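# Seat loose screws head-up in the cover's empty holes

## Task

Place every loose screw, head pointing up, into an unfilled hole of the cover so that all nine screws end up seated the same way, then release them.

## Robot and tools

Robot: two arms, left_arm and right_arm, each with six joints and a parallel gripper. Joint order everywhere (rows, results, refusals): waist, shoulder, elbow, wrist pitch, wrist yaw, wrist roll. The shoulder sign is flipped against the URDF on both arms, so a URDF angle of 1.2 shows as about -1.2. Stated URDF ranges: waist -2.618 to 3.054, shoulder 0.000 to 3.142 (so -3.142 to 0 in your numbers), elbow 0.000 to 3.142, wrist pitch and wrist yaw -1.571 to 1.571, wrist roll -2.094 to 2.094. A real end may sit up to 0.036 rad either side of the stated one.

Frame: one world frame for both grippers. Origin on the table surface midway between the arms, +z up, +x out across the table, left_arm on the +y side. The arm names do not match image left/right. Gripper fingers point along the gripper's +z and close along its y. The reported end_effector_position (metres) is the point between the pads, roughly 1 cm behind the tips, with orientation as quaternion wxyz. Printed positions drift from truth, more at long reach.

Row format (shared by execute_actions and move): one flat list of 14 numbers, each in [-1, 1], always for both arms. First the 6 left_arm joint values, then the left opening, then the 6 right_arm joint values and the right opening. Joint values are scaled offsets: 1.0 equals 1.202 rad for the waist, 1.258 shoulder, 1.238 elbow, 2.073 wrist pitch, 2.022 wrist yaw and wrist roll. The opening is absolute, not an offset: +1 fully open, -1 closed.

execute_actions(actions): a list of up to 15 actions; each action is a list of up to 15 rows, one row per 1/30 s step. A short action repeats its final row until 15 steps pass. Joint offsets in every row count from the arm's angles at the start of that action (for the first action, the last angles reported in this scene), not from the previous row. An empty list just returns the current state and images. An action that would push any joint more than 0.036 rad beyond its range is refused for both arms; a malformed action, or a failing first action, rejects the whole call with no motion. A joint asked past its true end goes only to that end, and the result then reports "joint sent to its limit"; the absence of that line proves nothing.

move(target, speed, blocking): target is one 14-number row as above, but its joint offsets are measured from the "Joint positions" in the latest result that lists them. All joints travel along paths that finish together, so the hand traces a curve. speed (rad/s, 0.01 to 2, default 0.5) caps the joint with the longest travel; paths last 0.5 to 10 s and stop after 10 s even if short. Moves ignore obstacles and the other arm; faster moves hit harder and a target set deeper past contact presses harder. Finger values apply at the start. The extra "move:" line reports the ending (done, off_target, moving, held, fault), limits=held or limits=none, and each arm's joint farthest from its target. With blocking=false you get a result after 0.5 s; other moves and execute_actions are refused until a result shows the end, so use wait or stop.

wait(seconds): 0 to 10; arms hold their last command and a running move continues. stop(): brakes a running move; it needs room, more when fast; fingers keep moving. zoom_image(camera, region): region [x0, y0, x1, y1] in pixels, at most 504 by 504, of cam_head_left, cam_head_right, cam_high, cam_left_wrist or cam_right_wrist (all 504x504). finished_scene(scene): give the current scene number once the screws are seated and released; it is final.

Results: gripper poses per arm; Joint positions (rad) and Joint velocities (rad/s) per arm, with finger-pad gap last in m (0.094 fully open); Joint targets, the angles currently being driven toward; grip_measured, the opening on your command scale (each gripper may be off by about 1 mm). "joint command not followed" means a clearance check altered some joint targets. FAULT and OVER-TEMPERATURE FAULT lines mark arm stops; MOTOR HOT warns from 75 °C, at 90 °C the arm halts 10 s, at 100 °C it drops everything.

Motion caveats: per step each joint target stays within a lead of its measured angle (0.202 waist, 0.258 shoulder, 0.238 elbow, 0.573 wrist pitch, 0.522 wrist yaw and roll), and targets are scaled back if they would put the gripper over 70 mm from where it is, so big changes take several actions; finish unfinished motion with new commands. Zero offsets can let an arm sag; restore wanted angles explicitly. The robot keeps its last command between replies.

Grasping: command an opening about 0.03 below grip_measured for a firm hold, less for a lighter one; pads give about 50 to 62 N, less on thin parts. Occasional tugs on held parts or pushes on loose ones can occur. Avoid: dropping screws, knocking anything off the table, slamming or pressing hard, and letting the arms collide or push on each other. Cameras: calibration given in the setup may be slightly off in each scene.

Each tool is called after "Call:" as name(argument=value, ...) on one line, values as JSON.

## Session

Call:
execute_actions(actions=[])

Scene clock: 0.00 s.
left_arm: end_effector_position=(+0.1693, +0.5769, +0.3700) grip_measured=+1.000 end_effector_quat_wxyz=(+0.519, -0.409, +0.749, -0.040) | right_arm: end_effector_position=(+0.4095, +0.2965, +0.1090) grip_measured=+1.000 end_effector_quat_wxyz=(+0.710, -0.248, +0.648, +0.123)
Joint names: [waist, shoulder, elbow, wrist pitch, wrist yaw, wrist roll]
Joint positions: left_arm=[ 1.434 -1.094  1.454 -1.037  0.753 -0.074  0.094] | right_arm=[ 1.055 -2.551  1.591  1.006  0.562 -0.217  0.094]
Joint velocities: left_arm=[ 0.002  0.017  0.002  0.11  -0.037 -0.051  0.   ] | right_arm=[ 0.002 -0.012 -0.002 -0.081 -0.022  0.037  0.   ]
Joint targets: left_arm=[1.434 -1.089 1.460 -1.042 0.759 -0.070] | right_arm=[1.055 -2.546 1.596 1.000 0.562 -0.216]
camera_calibration (this result's frames):
cam_left_wrist: T_world_to_cam=[[0.623347, -0.529152, 0.575705, -0.00964081], [-0.501926, -0.835318, -0.224309, 0.666809], [0.599591, -0.149139, -0.786288, 0.369289], [0, 0, 0, 1]] pos_world=[0.119276, 0.606971, 0.445489]
cam_right_wrist: T_world_to_cam=[[0.506297, -0.849534, 0.148175, 0.0321991], [-0.255118, -0.311688, -0.915295, 0.347964], [0.823759, 0.425609, -0.374538, -0.296231], [0, 0, 0, 1]] pos_world=[0.316493, 0.261889, 0.202769]

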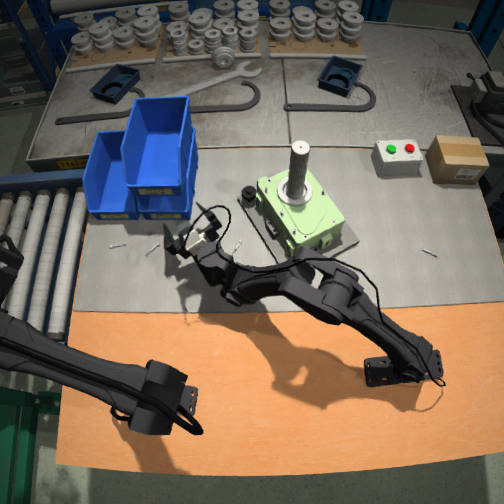

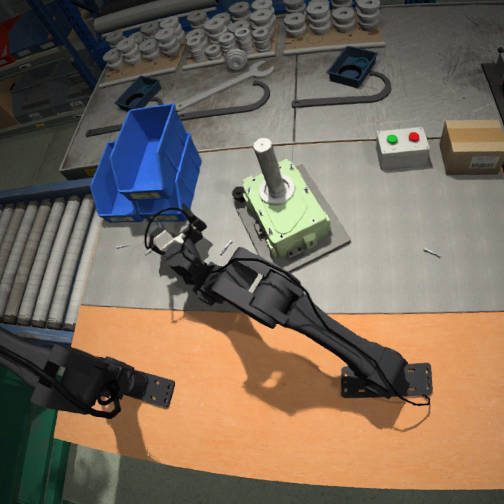

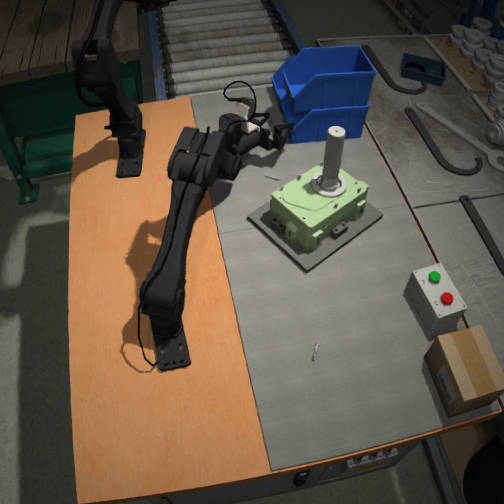

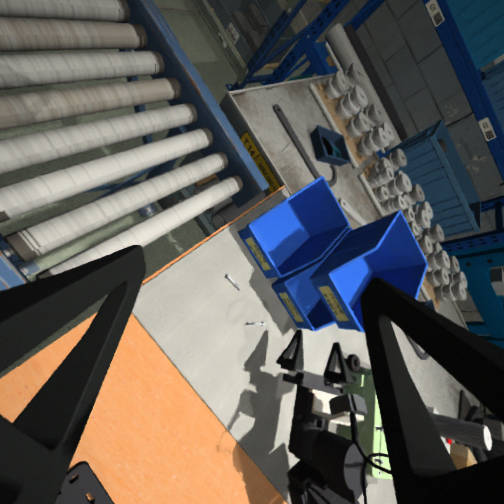

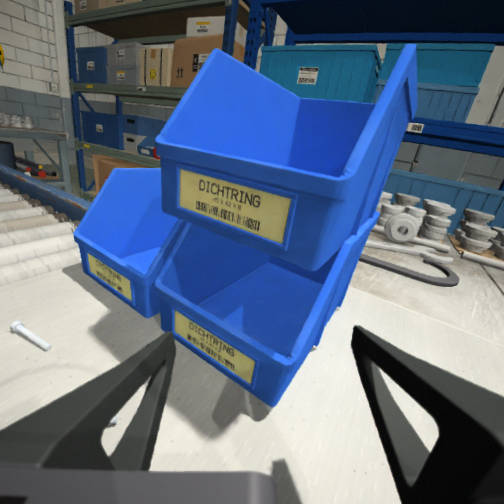

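Call:
move(target=[0,0,0,0,0,0,-0.4,0,1.0,-0.5,-0.5,-0.278,0.107,-0.4], speed=0.8)

Call:
move(target=[0,0,0,0,0,0,-0.4,-0.4,0.03,-0.06,-0.15,0,0,-0.4], speed=0.6)

Call:
zoom_image(camera="cam_high", region=[240,120,400,280])

Call:
zoom_image(camera="cam_head_left", region=[90,150,290,350])

Scene clock: 13.40 s.
left_arm: end_effector_position=(+0.1693, +0.5769, +0.3700) grip_measured=-0.397 end_effector_quat_wxyz=(+0.519, -0.409, +0.749, -0.040) | right_arm: end_effector_position=(+0.2297, +0.1511, +0.2749) grip_measured=-0.398 end_effector_quat_wxyz=(+0.499, -0.426, +0.693, +0.301)
Joint names: [waist, shoulder, elbow, wrist pitch, wrist yaw, wrist roll]
Joint positions: left_arm=[ 1.434 -1.094  1.454 -1.037  0.753 -0.074  0.028] | right_arm=[ 1.055 -1.31   0.996 -0.014  0.005 -0.007  0.028]
Joint velocities: left_arm=[ 0.007 -0.002 -0.012  0.022  0.037  0.037 -0.001] | right_arm=[ 0.017  0.017  0.007 -0.037 -0.037  0.022 -0.001]
Joint targets: left_arm=[1.434 -1.094 1.454 -1.037 0.753 -0.074] | right_arm=[1.055 -1.294 0.972 -0.031 -0.000 -0.001]
move: off_target (right_arm); limits=none; left_arm: farthest joint: the waist, 0.000 radians from its target (0.000 radians at the start); right_arm: farthest joint: the elbow, 0.024 radians from its target (0.619 radians at the start)
camera_calibration (this result's frames):
cam_left_wrist: T_world_to_cam=[[0.623347, -0.529152, 0.575705, -0.00964081], [-0.501926, -0.835318, -0.224309, 0.666809], [0.599591, -0.149139, -0.786288, 0.369289], [0, 0, 0, 1]] pos_world=[0.119276, 0.606971, 0.445489]
cam_right_wrist: T_world_to_cam=[[0.884951, -0.464235, -0.0366984, -0.119285], [-0.341708, -0.593797, -0.728451, 0.419785], [0.316381, 0.657184, -0.684114, 0.142532], [0, 0, 0, 1]] pos_world=[0.203911, 0.100221, 0.398924]

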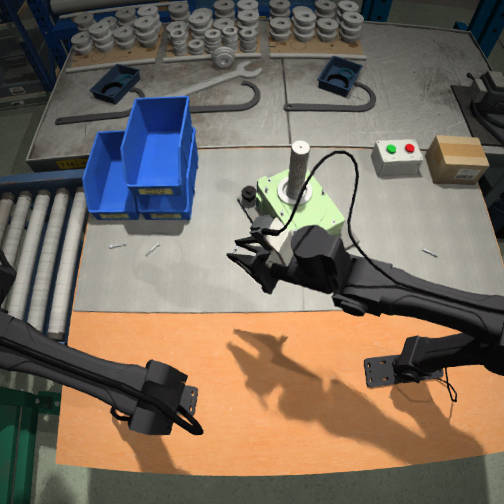

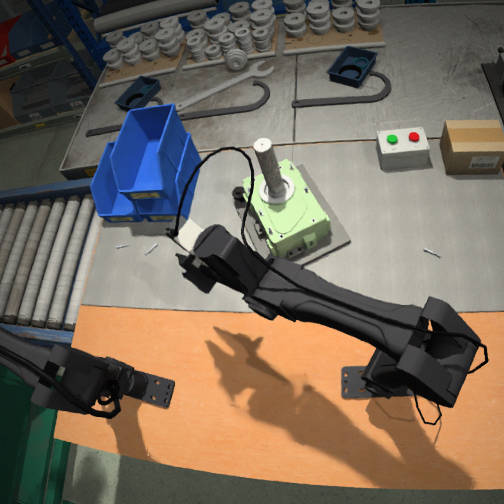

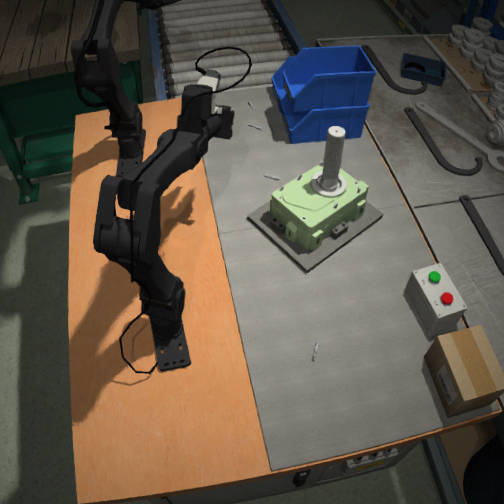

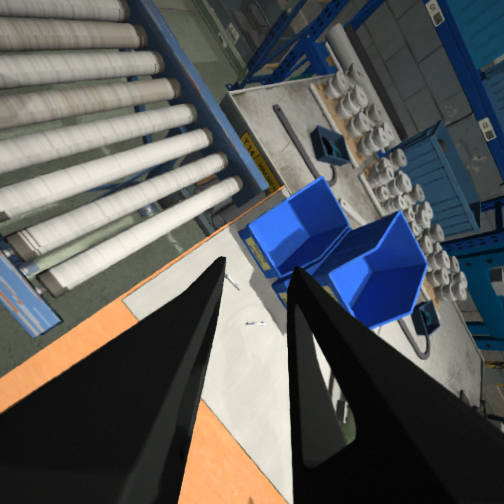

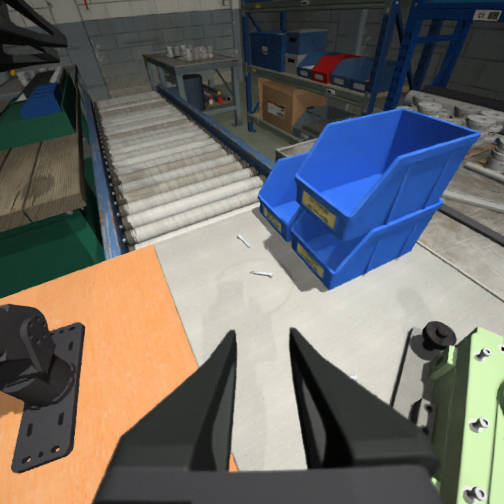

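Scene clock: 14.87 s.
left_arm: end_effector_position=(+0.1693, +0.5769, +0.3700) grip_measured=-0.397 end_effector_quat_wxyz=(+0.519, -0.409, +0.749, -0.040) | right_arm: end_effector_position=(+0.3503, -0.0097, +0.1889) grip_measured=-0.398 end_effector_quat_wxyz=(+0.416, -0.278, +0.856, +0.129)
Joint names: [waist, shoulder, elbow, wrist pitch, wrist yaw, wrist roll]
Joint positions: left_arm=[ 1.434 -1.094  1.454 -1.037  0.753 -0.074  0.028] | right_arm=[ 0.58  -1.297  0.938 -0.31   0.007 -0.007  0.028]
Joint velocities: left_arm=[ 0.007  0.002 -0.007 -0.022  0.066  0.037  0.   ] | right_arm=[-0.017 -0.007 -0.012 -0.022 -0.037  0.022  0.   ]
Joint targets: left_arm=[1.434 -1.094 1.454 -1.037 0.753 -0.074] | right_arm=[0.574 -1.272 0.922 -0.325 0.005 -0.007]
move: off_target (right_arm); limits=none; left_arm: farthest joint: the waist, 0.000 radians from its target (0.000 radians at the start); right_arm: farthest joint: the shoulder, 0.025 radians from its target (0.038 radians at the start)
camera_calibration (this result's frames):
cam_left_wrist: T_world_to_cam=[[0.623347, -0.529152, 0.575705, -0.00964081], [-0.501926, -0.835318, -0.224309, 0.666809], [0.599591, -0.149139, -0.786288, 0.369289], [0, 0, 0, 1]] pos_world=[0.119276, 0.606971, 0.445489]
cam_right_wrist: T_world_to_cam=[[0.564094, -0.825179, -0.0296322, -0.196239], [-0.741294, -0.49029, -0.458365, 0.392808], [0.363705, 0.280527, -0.88827, 0.16953], [0, 0, 0, 1]] pos_world=[0.340224, -0.0169, 0.324823]

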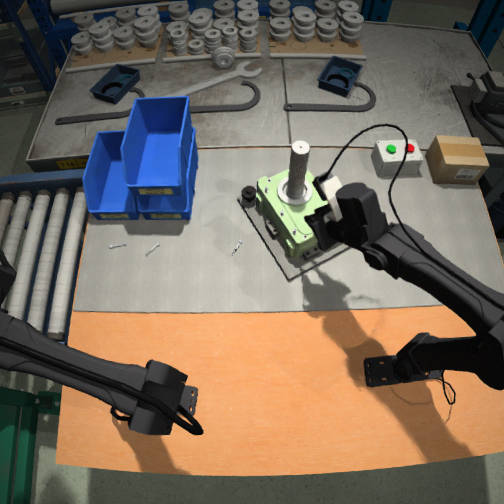

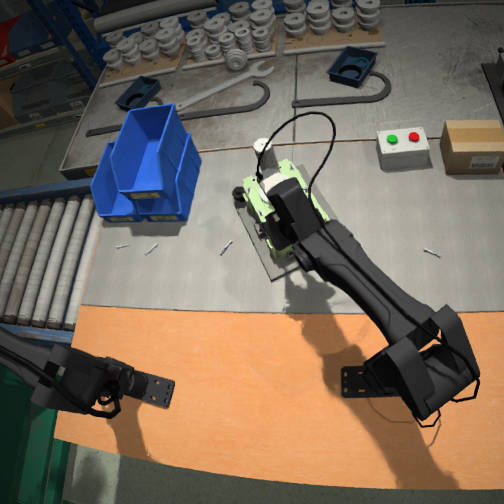

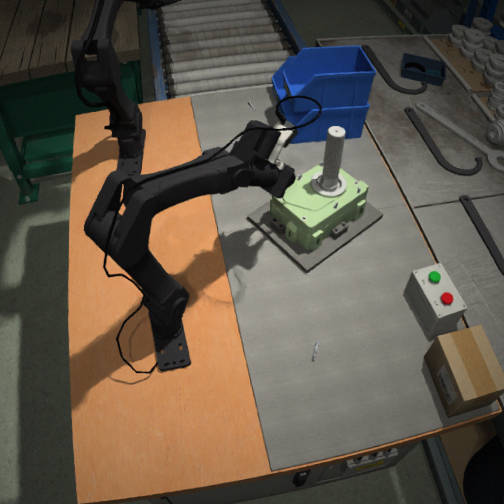

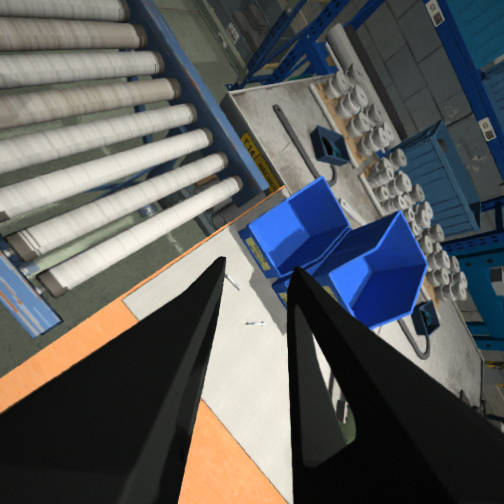

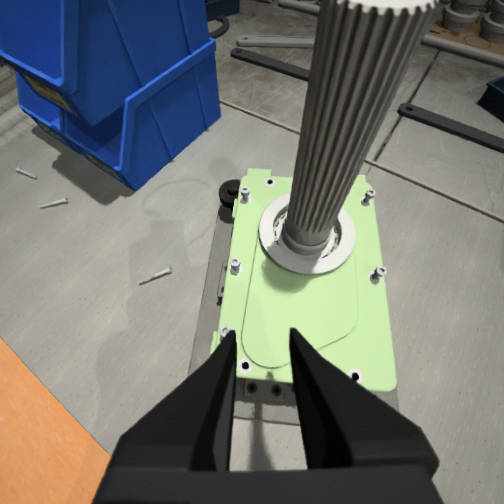

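Region (240, 120, 400, 280) of cam_high's 504x504 image, scaled by 3.150, with more detail than that image has.

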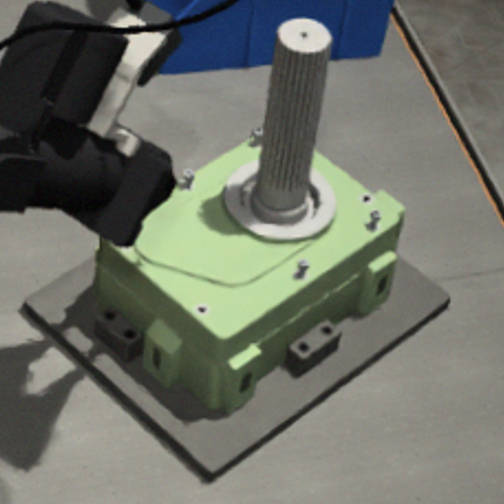

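Region (90, 150, 290, 350) of cam_head_left's 504x504 image, scaled by 2.520, with more detail than that image has.

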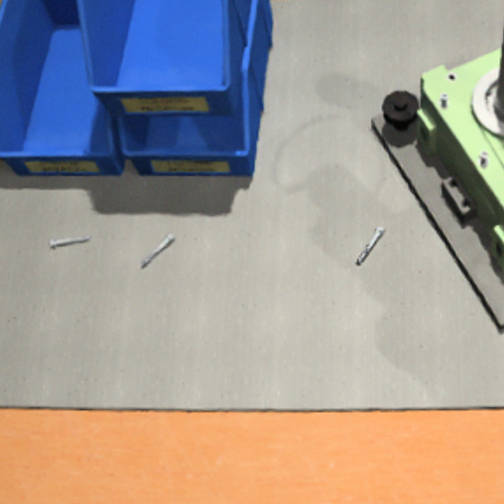

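Call:
zoom_image(camera="cam_right_wrist", region=[200,160,410,400])

Call:
zoom_image(camera="cam_right_wrist", region=[0,150,200,300])

Call:
zoom_image(camera="cam_head_left", region=[400,225,460,285])

Region (200, 160, 410, 400) of cam_right_wrist's 504x504 image, scaled by 2.100, with more detail than that image has; it fills the left 441 columns of this view, and the rest is white.

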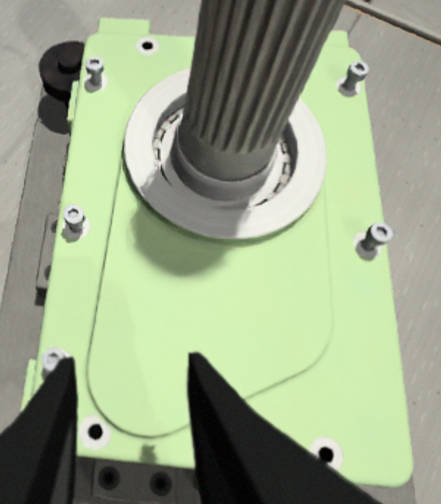

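Region (0, 150, 200, 300) of cam_right_wrist's 504x504 image, scaled by 2.520, with more detail than that image has; it fills the top 378 rows of this view, and the rest is white.

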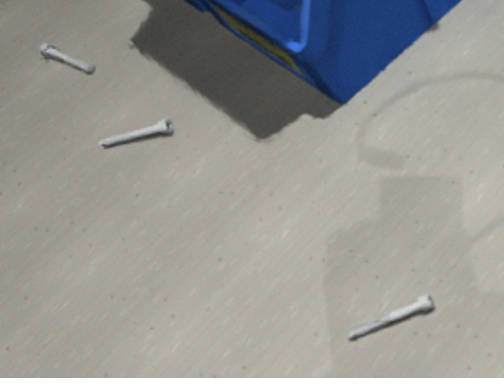

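Region (400, 225, 460, 285) of cam_head_left's 504x504 image, scaled by 8.400, with more detail than that image has.

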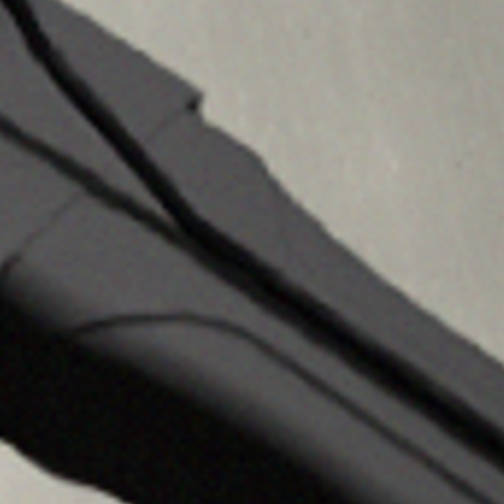

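Call:
move(target=[-0.651,-0.976,0.512,-0.214,-0.219,-0.552,-0.4,-0.6,0.2,-0.1,-0.1,0,0,-0.4], speed=0.7)

Scene clock: 84.80 s.
left_arm: end_effector_position=(+0.3725, +0.5117, +0.0682) grip_measured=-0.397 end_effector_quat_wxyz=(+0.123, +0.744, -0.644, +0.125) | right_arm: end_effector_position=(+0.3583, -0.2687, +0.1834) grip_measured=-0.398 end_effector_quat_wxyz=(+0.403, +0.038, +0.914, -0.022)
Joint names: [waist, shoulder, elbow, wrist pitch, wrist yaw, wrist roll]
Joint positions: left_arm=[ 0.646 -2.326  2.063 -1.46   0.319 -1.179  0.028] | right_arm=[-0.131 -1.071  0.834 -0.503  0.007 -0.007  0.028]
Joint velocities: left_arm=[-0.022  0.002 -0.002 -0.037 -0.007  0.051 -0.   ] | right_arm=[-0.002  0.007  0.007 -0.051  0.007 -0.037  0.001]
Joint targets: left_arm=[0.651 -2.322 2.088 -1.481 0.310 -1.190] | right_arm=[-0.141 -1.045 0.814 -0.517 0.007 -0.007]
move: off_target (left_arm, right_arm); limits=none; left_arm: farthest joint: the elbow, 0.025 radians from its target (0.634 radians at the start); right_arm: farthest joint: the shoulder, 0.026 radians from its target (0.251 radians at the start)
camera_calibration (this result's frames):
cam_left_wrist: T_world_to_cam=[[0.954732, 0.270471, -0.123822, -0.481952], [0.247299, -0.49035, 0.835703, 0.11875], [0.165317, -0.828494, -0.53504, 0.4927], [0, 0, 0, 1]] pos_world=[0.349317, 0.596782, 0.104698]
cam_right_wrist: T_world_to_cam=[[-0.113307, -0.993164, -0.0280631, -0.217305], [-0.912063, 0.115175, -0.393543, 0.481173], [0.394085, -0.0189959, -0.918878, 0.148663], [0, 0, 0, 1]] pos_world=[0.355651, -0.268414, 0.319867]

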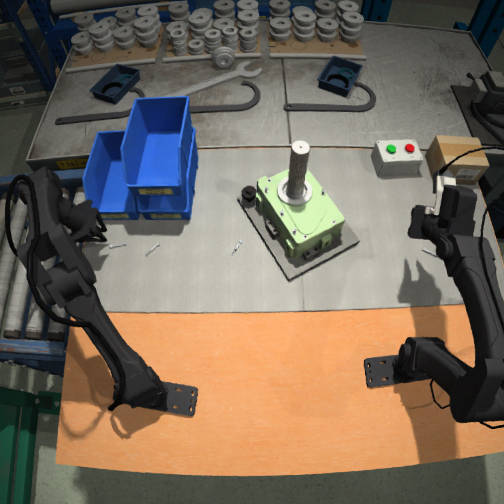

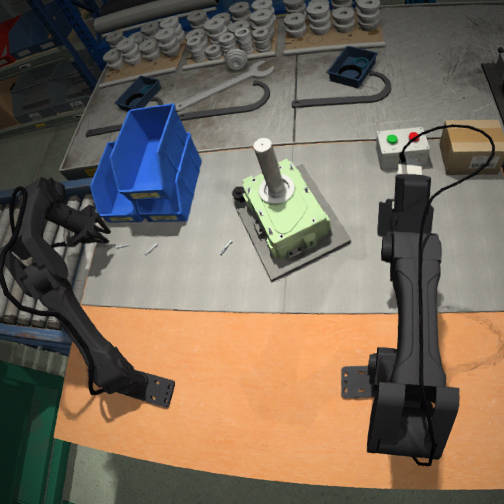

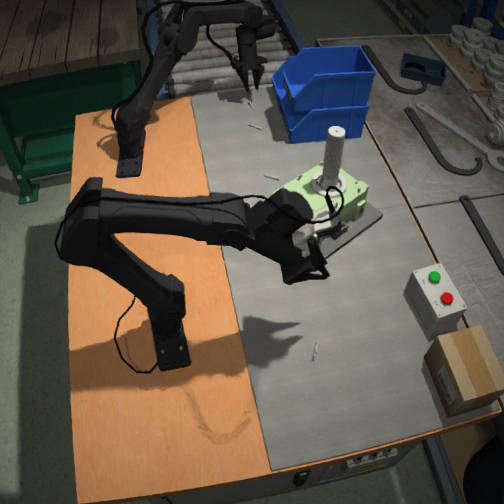

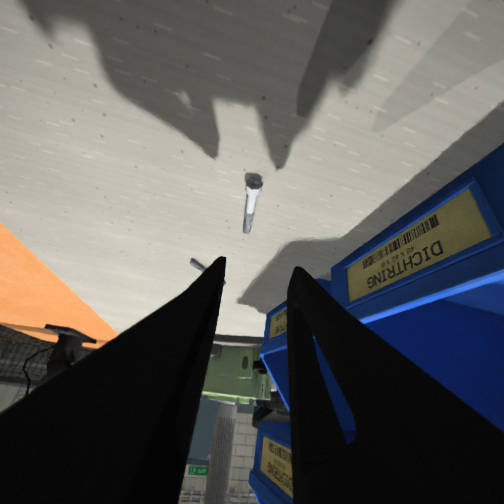

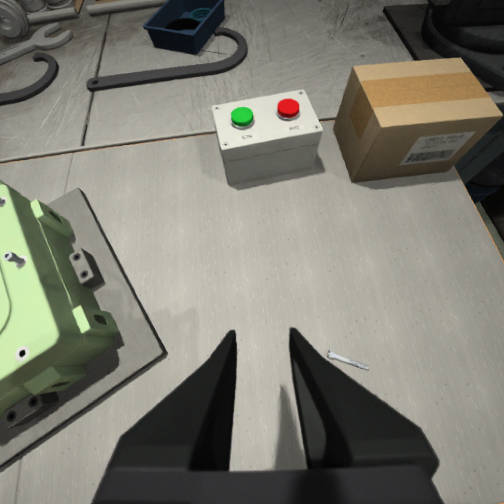

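Call:
move(target=[-0.017,0.036,-0.175,0.09,0,0,-0.4,-0.113,-0.677,0.494,-0.33,0.165,-0.641,-0.4], speed=0.6)

Scene clock: 106.63 s.
left_arm: end_effector_position=(+0.3647, +0.5020, +0.0266) grip_measured=-0.397 end_effector_quat_wxyz=(+0.127, +0.741, -0.648, +0.123) | right_arm: end_effector_position=(+0.3379, -0.3658, +0.0643) grip_measured=-0.398 end_effector_quat_wxyz=(-0.153, -0.515, +0.839, -0.087)
Joint names: [waist, shoulder, elbow, wrist pitch, wrist yaw, wrist roll]
Joint positions: left_arm=[ 0.634 -2.307  1.862 -1.287  0.318 -1.179  0.028] | right_arm=[-0.257 -1.914  1.41  -1.172  0.338 -1.297  0.028]
Joint velocities: left_arm=[ 0.012 -0.007  0.012  0.022 -0.007  0.022  0.001] | right_arm=[ 0.007 -0.007 -0.002 -0.066 -0.007  0.022  0.001]
Joint targets: left_arm=[0.625 -2.281 1.846 -1.273 0.319 -1.179] | right_arm=[-0.267 -1.923 1.445 -1.187 0.341 -1.303]
move: off_target (left_arm, right_arm); limits=none; left_arm: farthest joint: the shoulder, 0.026 radians from its target (0.046 radians at the start); right_arm: farthest joint: the elbow, 0.035 radians from its target (0.612 radians at the start)
camera_calibration (this result's frames):
cam_left_wrist: T_world_to_cam=[[0.956848, 0.258999, -0.131765, -0.471851], [0.247768, -0.490233, 0.835633, 0.150397], [0.151832, -0.832221, -0.53325, 0.470379], [0, 0, 0, 1]] pos_world=[0.342807, 0.587398, 0.0629793]
cam_right_wrist: T_world_to_cam=[[0.869841, -0.493327, -0.00219608, -0.470427], [-0.349636, -0.619612, 0.702734, -0.102394], [-0.348038, -0.610499, -0.711449, 0.066466], [0, 0, 0, 1]] pos_world=[0.396529, -0.254941, 0.11821]

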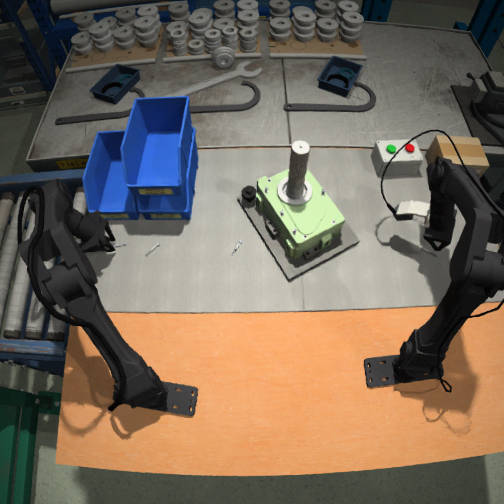

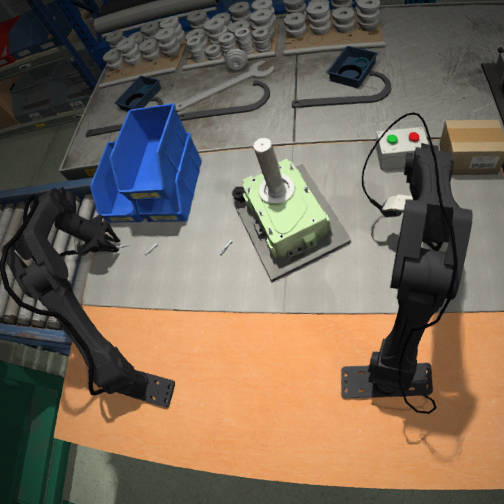

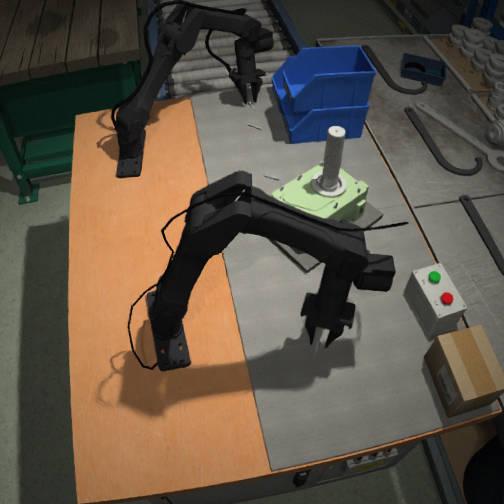

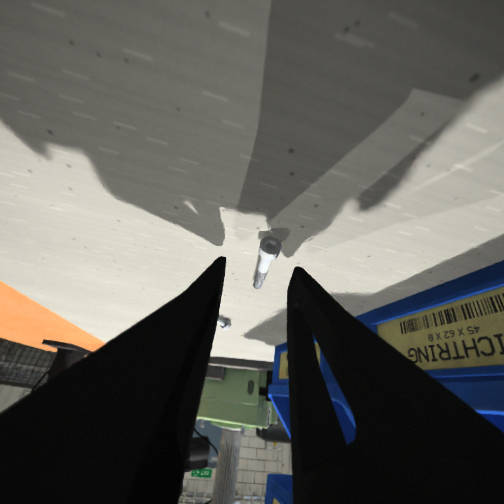

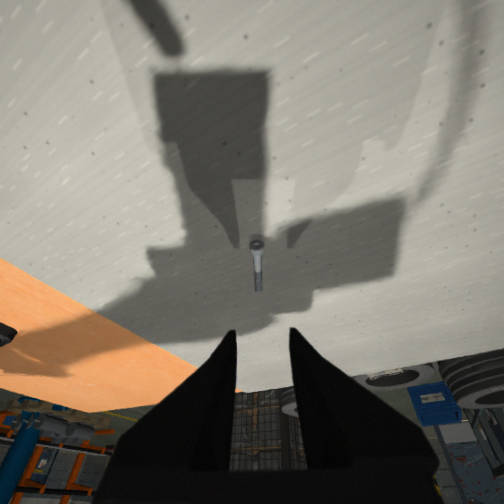

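Call:
move(target=[0,0,-0.036,0.019,0,0.069,-0.4,0.041,-0.063,-0.082,0.079,0,0,-0.4], speed=0.12)

Scene clock: 124.30 s.
left_arm: end_effector_position=(+0.3628, +0.5009, +0.0199) grip_measured=-0.397 end_effector_quat_wxyz=(+0.120, +0.698, -0.694, +0.130) | right_arm: end_effector_position=(+0.3480, -0.3547, +0.0225) grip_measured=-0.398 end_effector_quat_wxyz=(-0.149, -0.531, +0.829, -0.092)
Joint names: [waist, shoulder, elbow, wrist pitch, wrist yaw, wrist roll]
Joint positions: left_arm=[ 0.634 -2.307  1.834 -1.261  0.318 -1.05   0.028] | right_arm=[-0.218 -1.981  1.329 -1.017  0.338 -1.297  0.028]
Joint velocities: left_arm=[ 0.007 -0.002  0.002 -0.037 -0.007  0.051 -0.   ] | right_arm=[-0.012 -0.012 -0.007  0.022 -0.051 -0.022  0.   ]
Joint targets: left_arm=[0.634 -2.307 1.818 -1.247 0.318 -1.040] | right_arm=[-0.208 -1.994 1.309 -1.008 0.338 -1.296]
move: done; limits=none; left_arm: farthest joint: the elbow, 0.017 radians from its target (0.045 radians at the start); right_arm: farthest joint: the elbow, 0.020 radians from its target (0.102 radians at the start)
camera_calibration (this result's frames):
cam_left_wrist: T_world_to_cam=[[0.985876, 0.141176, -0.0901001, -0.423001], [0.150866, -0.515019, 0.843798, 0.203415], [0.0727208, -0.845473, -0.529043, 0.501464], [0, 0, 0, 1]] pos_world=[0.349872, 0.588455, 0.0555429]
cam_right_wrist: T_world_to_cam=[[0.88855, -0.458762, 0.00397596, -0.468271], [-0.329373, -0.631862, 0.701615, -0.0740091], [-0.319362, -0.62473, -0.712545, 0.0319751], [0, 0, 0, 1]] pos_world=[0.401918, -0.241613, 0.0765714]

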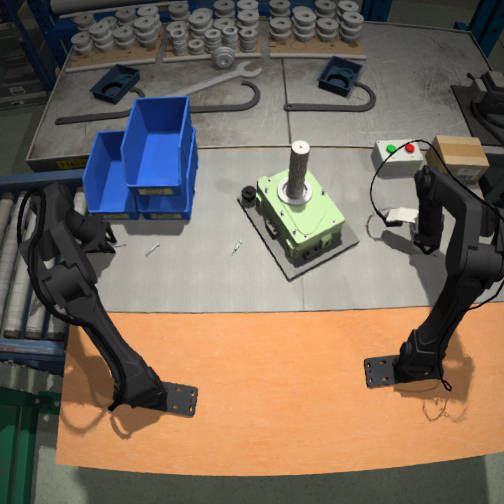

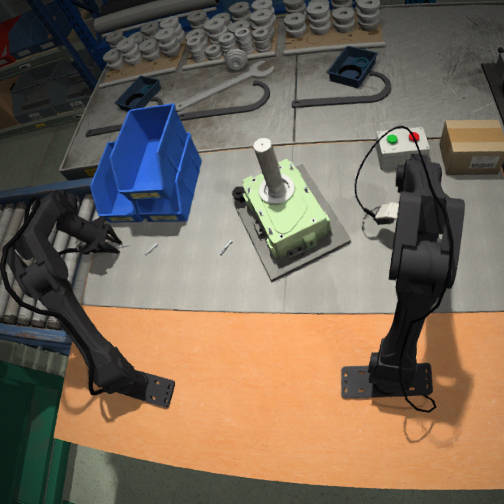

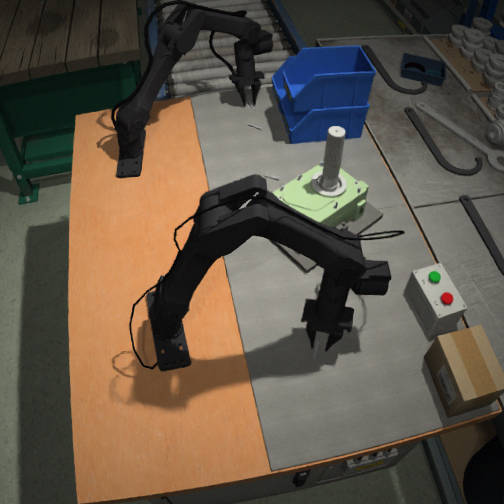

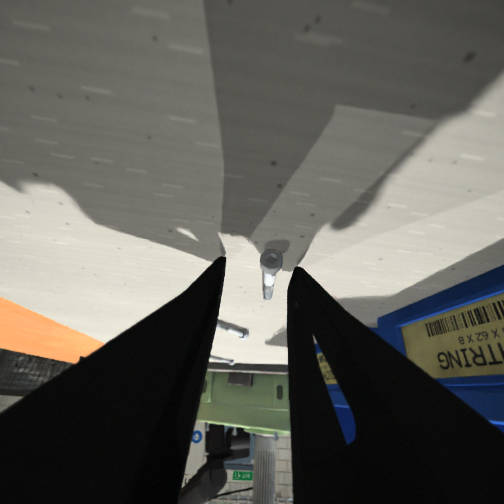

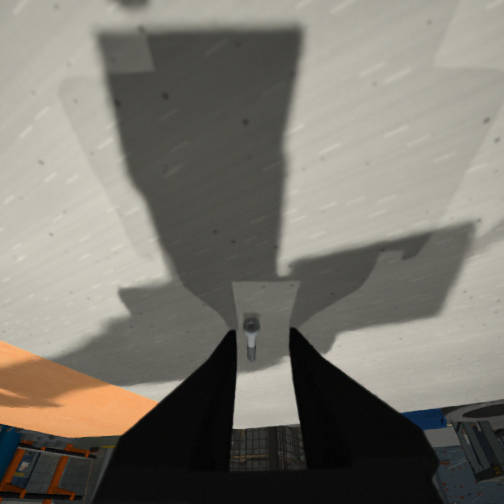

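Call:
execute_actions(actions=[[[0,0,0,0,0,0,-0.75,0,0,0,0,0,0,-0.75]],[[0,0,0,0,0,0,-0.96,0,0,0,0,0,0,-0.96]],[[0,0,0,0,0,0,-0.96,0,0,0,0,0,0,-0.96]]])

Scene clock: 136.70 s.
left_arm: end_effector_position=(+0.3633, +0.4994, +0.0225) grip_measured=-0.956 end_effector_quat_wxyz=(+0.121, +0.697, -0.693, +0.135) | right_arm: end_effector_position=(+0.3474, -0.3578, +0.0251) grip_measured=-0.957 end_effector_quat_wxyz=(-0.154, -0.531, +0.828, -0.100)
Joint names: [waist, shoulder, elbow, wrist pitch, wrist yaw, wrist roll]
Joint positions: left_arm=[ 0.634 -2.302  1.834 -1.265  0.329 -1.05   0.002] | right_arm=[-0.218 -1.977  1.329 -1.02   0.357 -1.297  0.002]
Joint velocities: left_arm=[-0.007 -0.022  0.007 -0.066 -0.022 -0.007 -0.   ] | right_arm=[ 0.002  0.002 -0.007 -0.066 -0.037 -0.007  0.   ]
Joint targets: left_arm=[0.634 -2.302 1.834 -1.265 0.328 -1.050] | right_arm=[-0.218 -1.977 1.329 -1.020 0.351 -1.297]
camera_calibration (this result's frames):
cam_left_wrist: T_world_to_cam=[[0.986163, 0.142112, -0.0853626, -0.423715], [0.146648, -0.507685, 0.84897, 0.198086], [0.077312, -0.849741, -0.5215, 0.501812], [0, 0, 0, 1]] pos_world=[0.350007, 0.587191, 0.0573564]
cam_right_wrist: T_world_to_cam=[[0.889395, -0.457, 0.0113176, -0.468979], [-0.327278, -0.619261, 0.713726, -0.0745197], [-0.319164, -0.638488, -0.700333, 0.0264278], [0, 0, 0, 1]] pos_world=[0.401153, -0.243596, 0.0770026]

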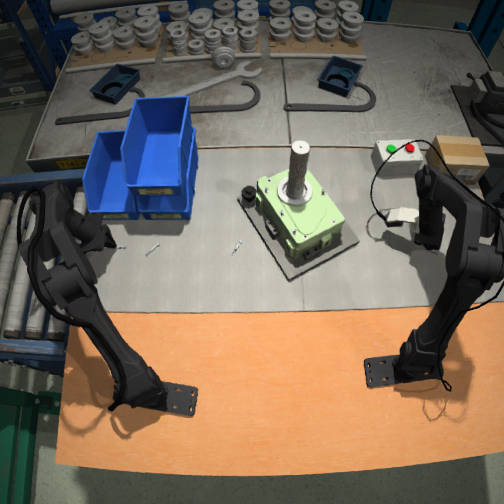

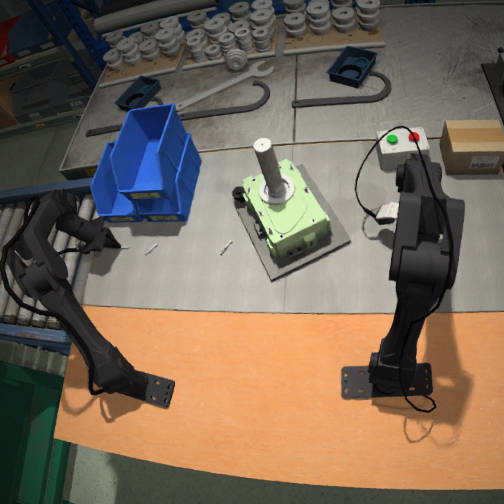

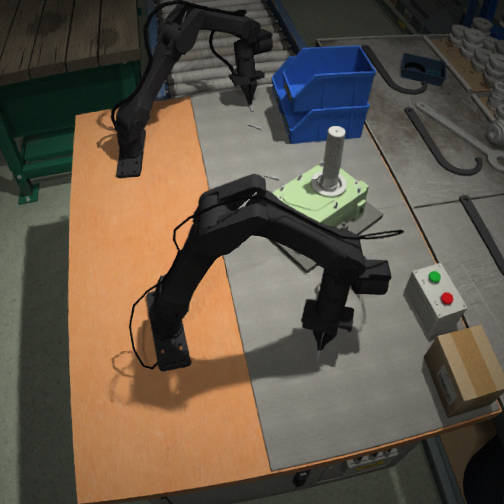

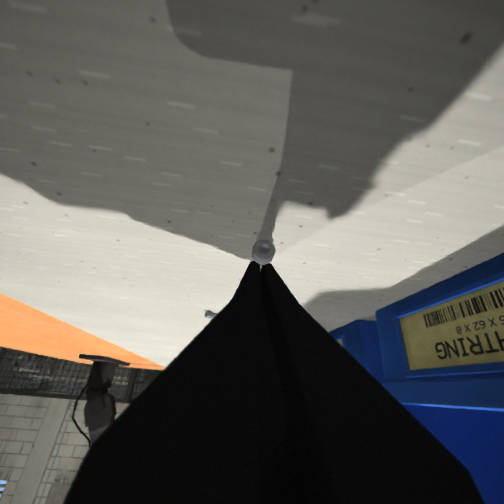

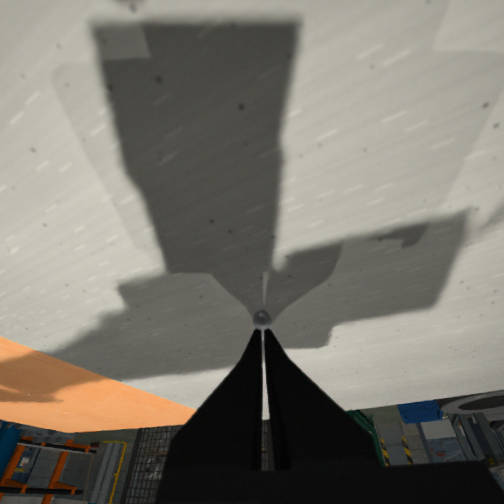

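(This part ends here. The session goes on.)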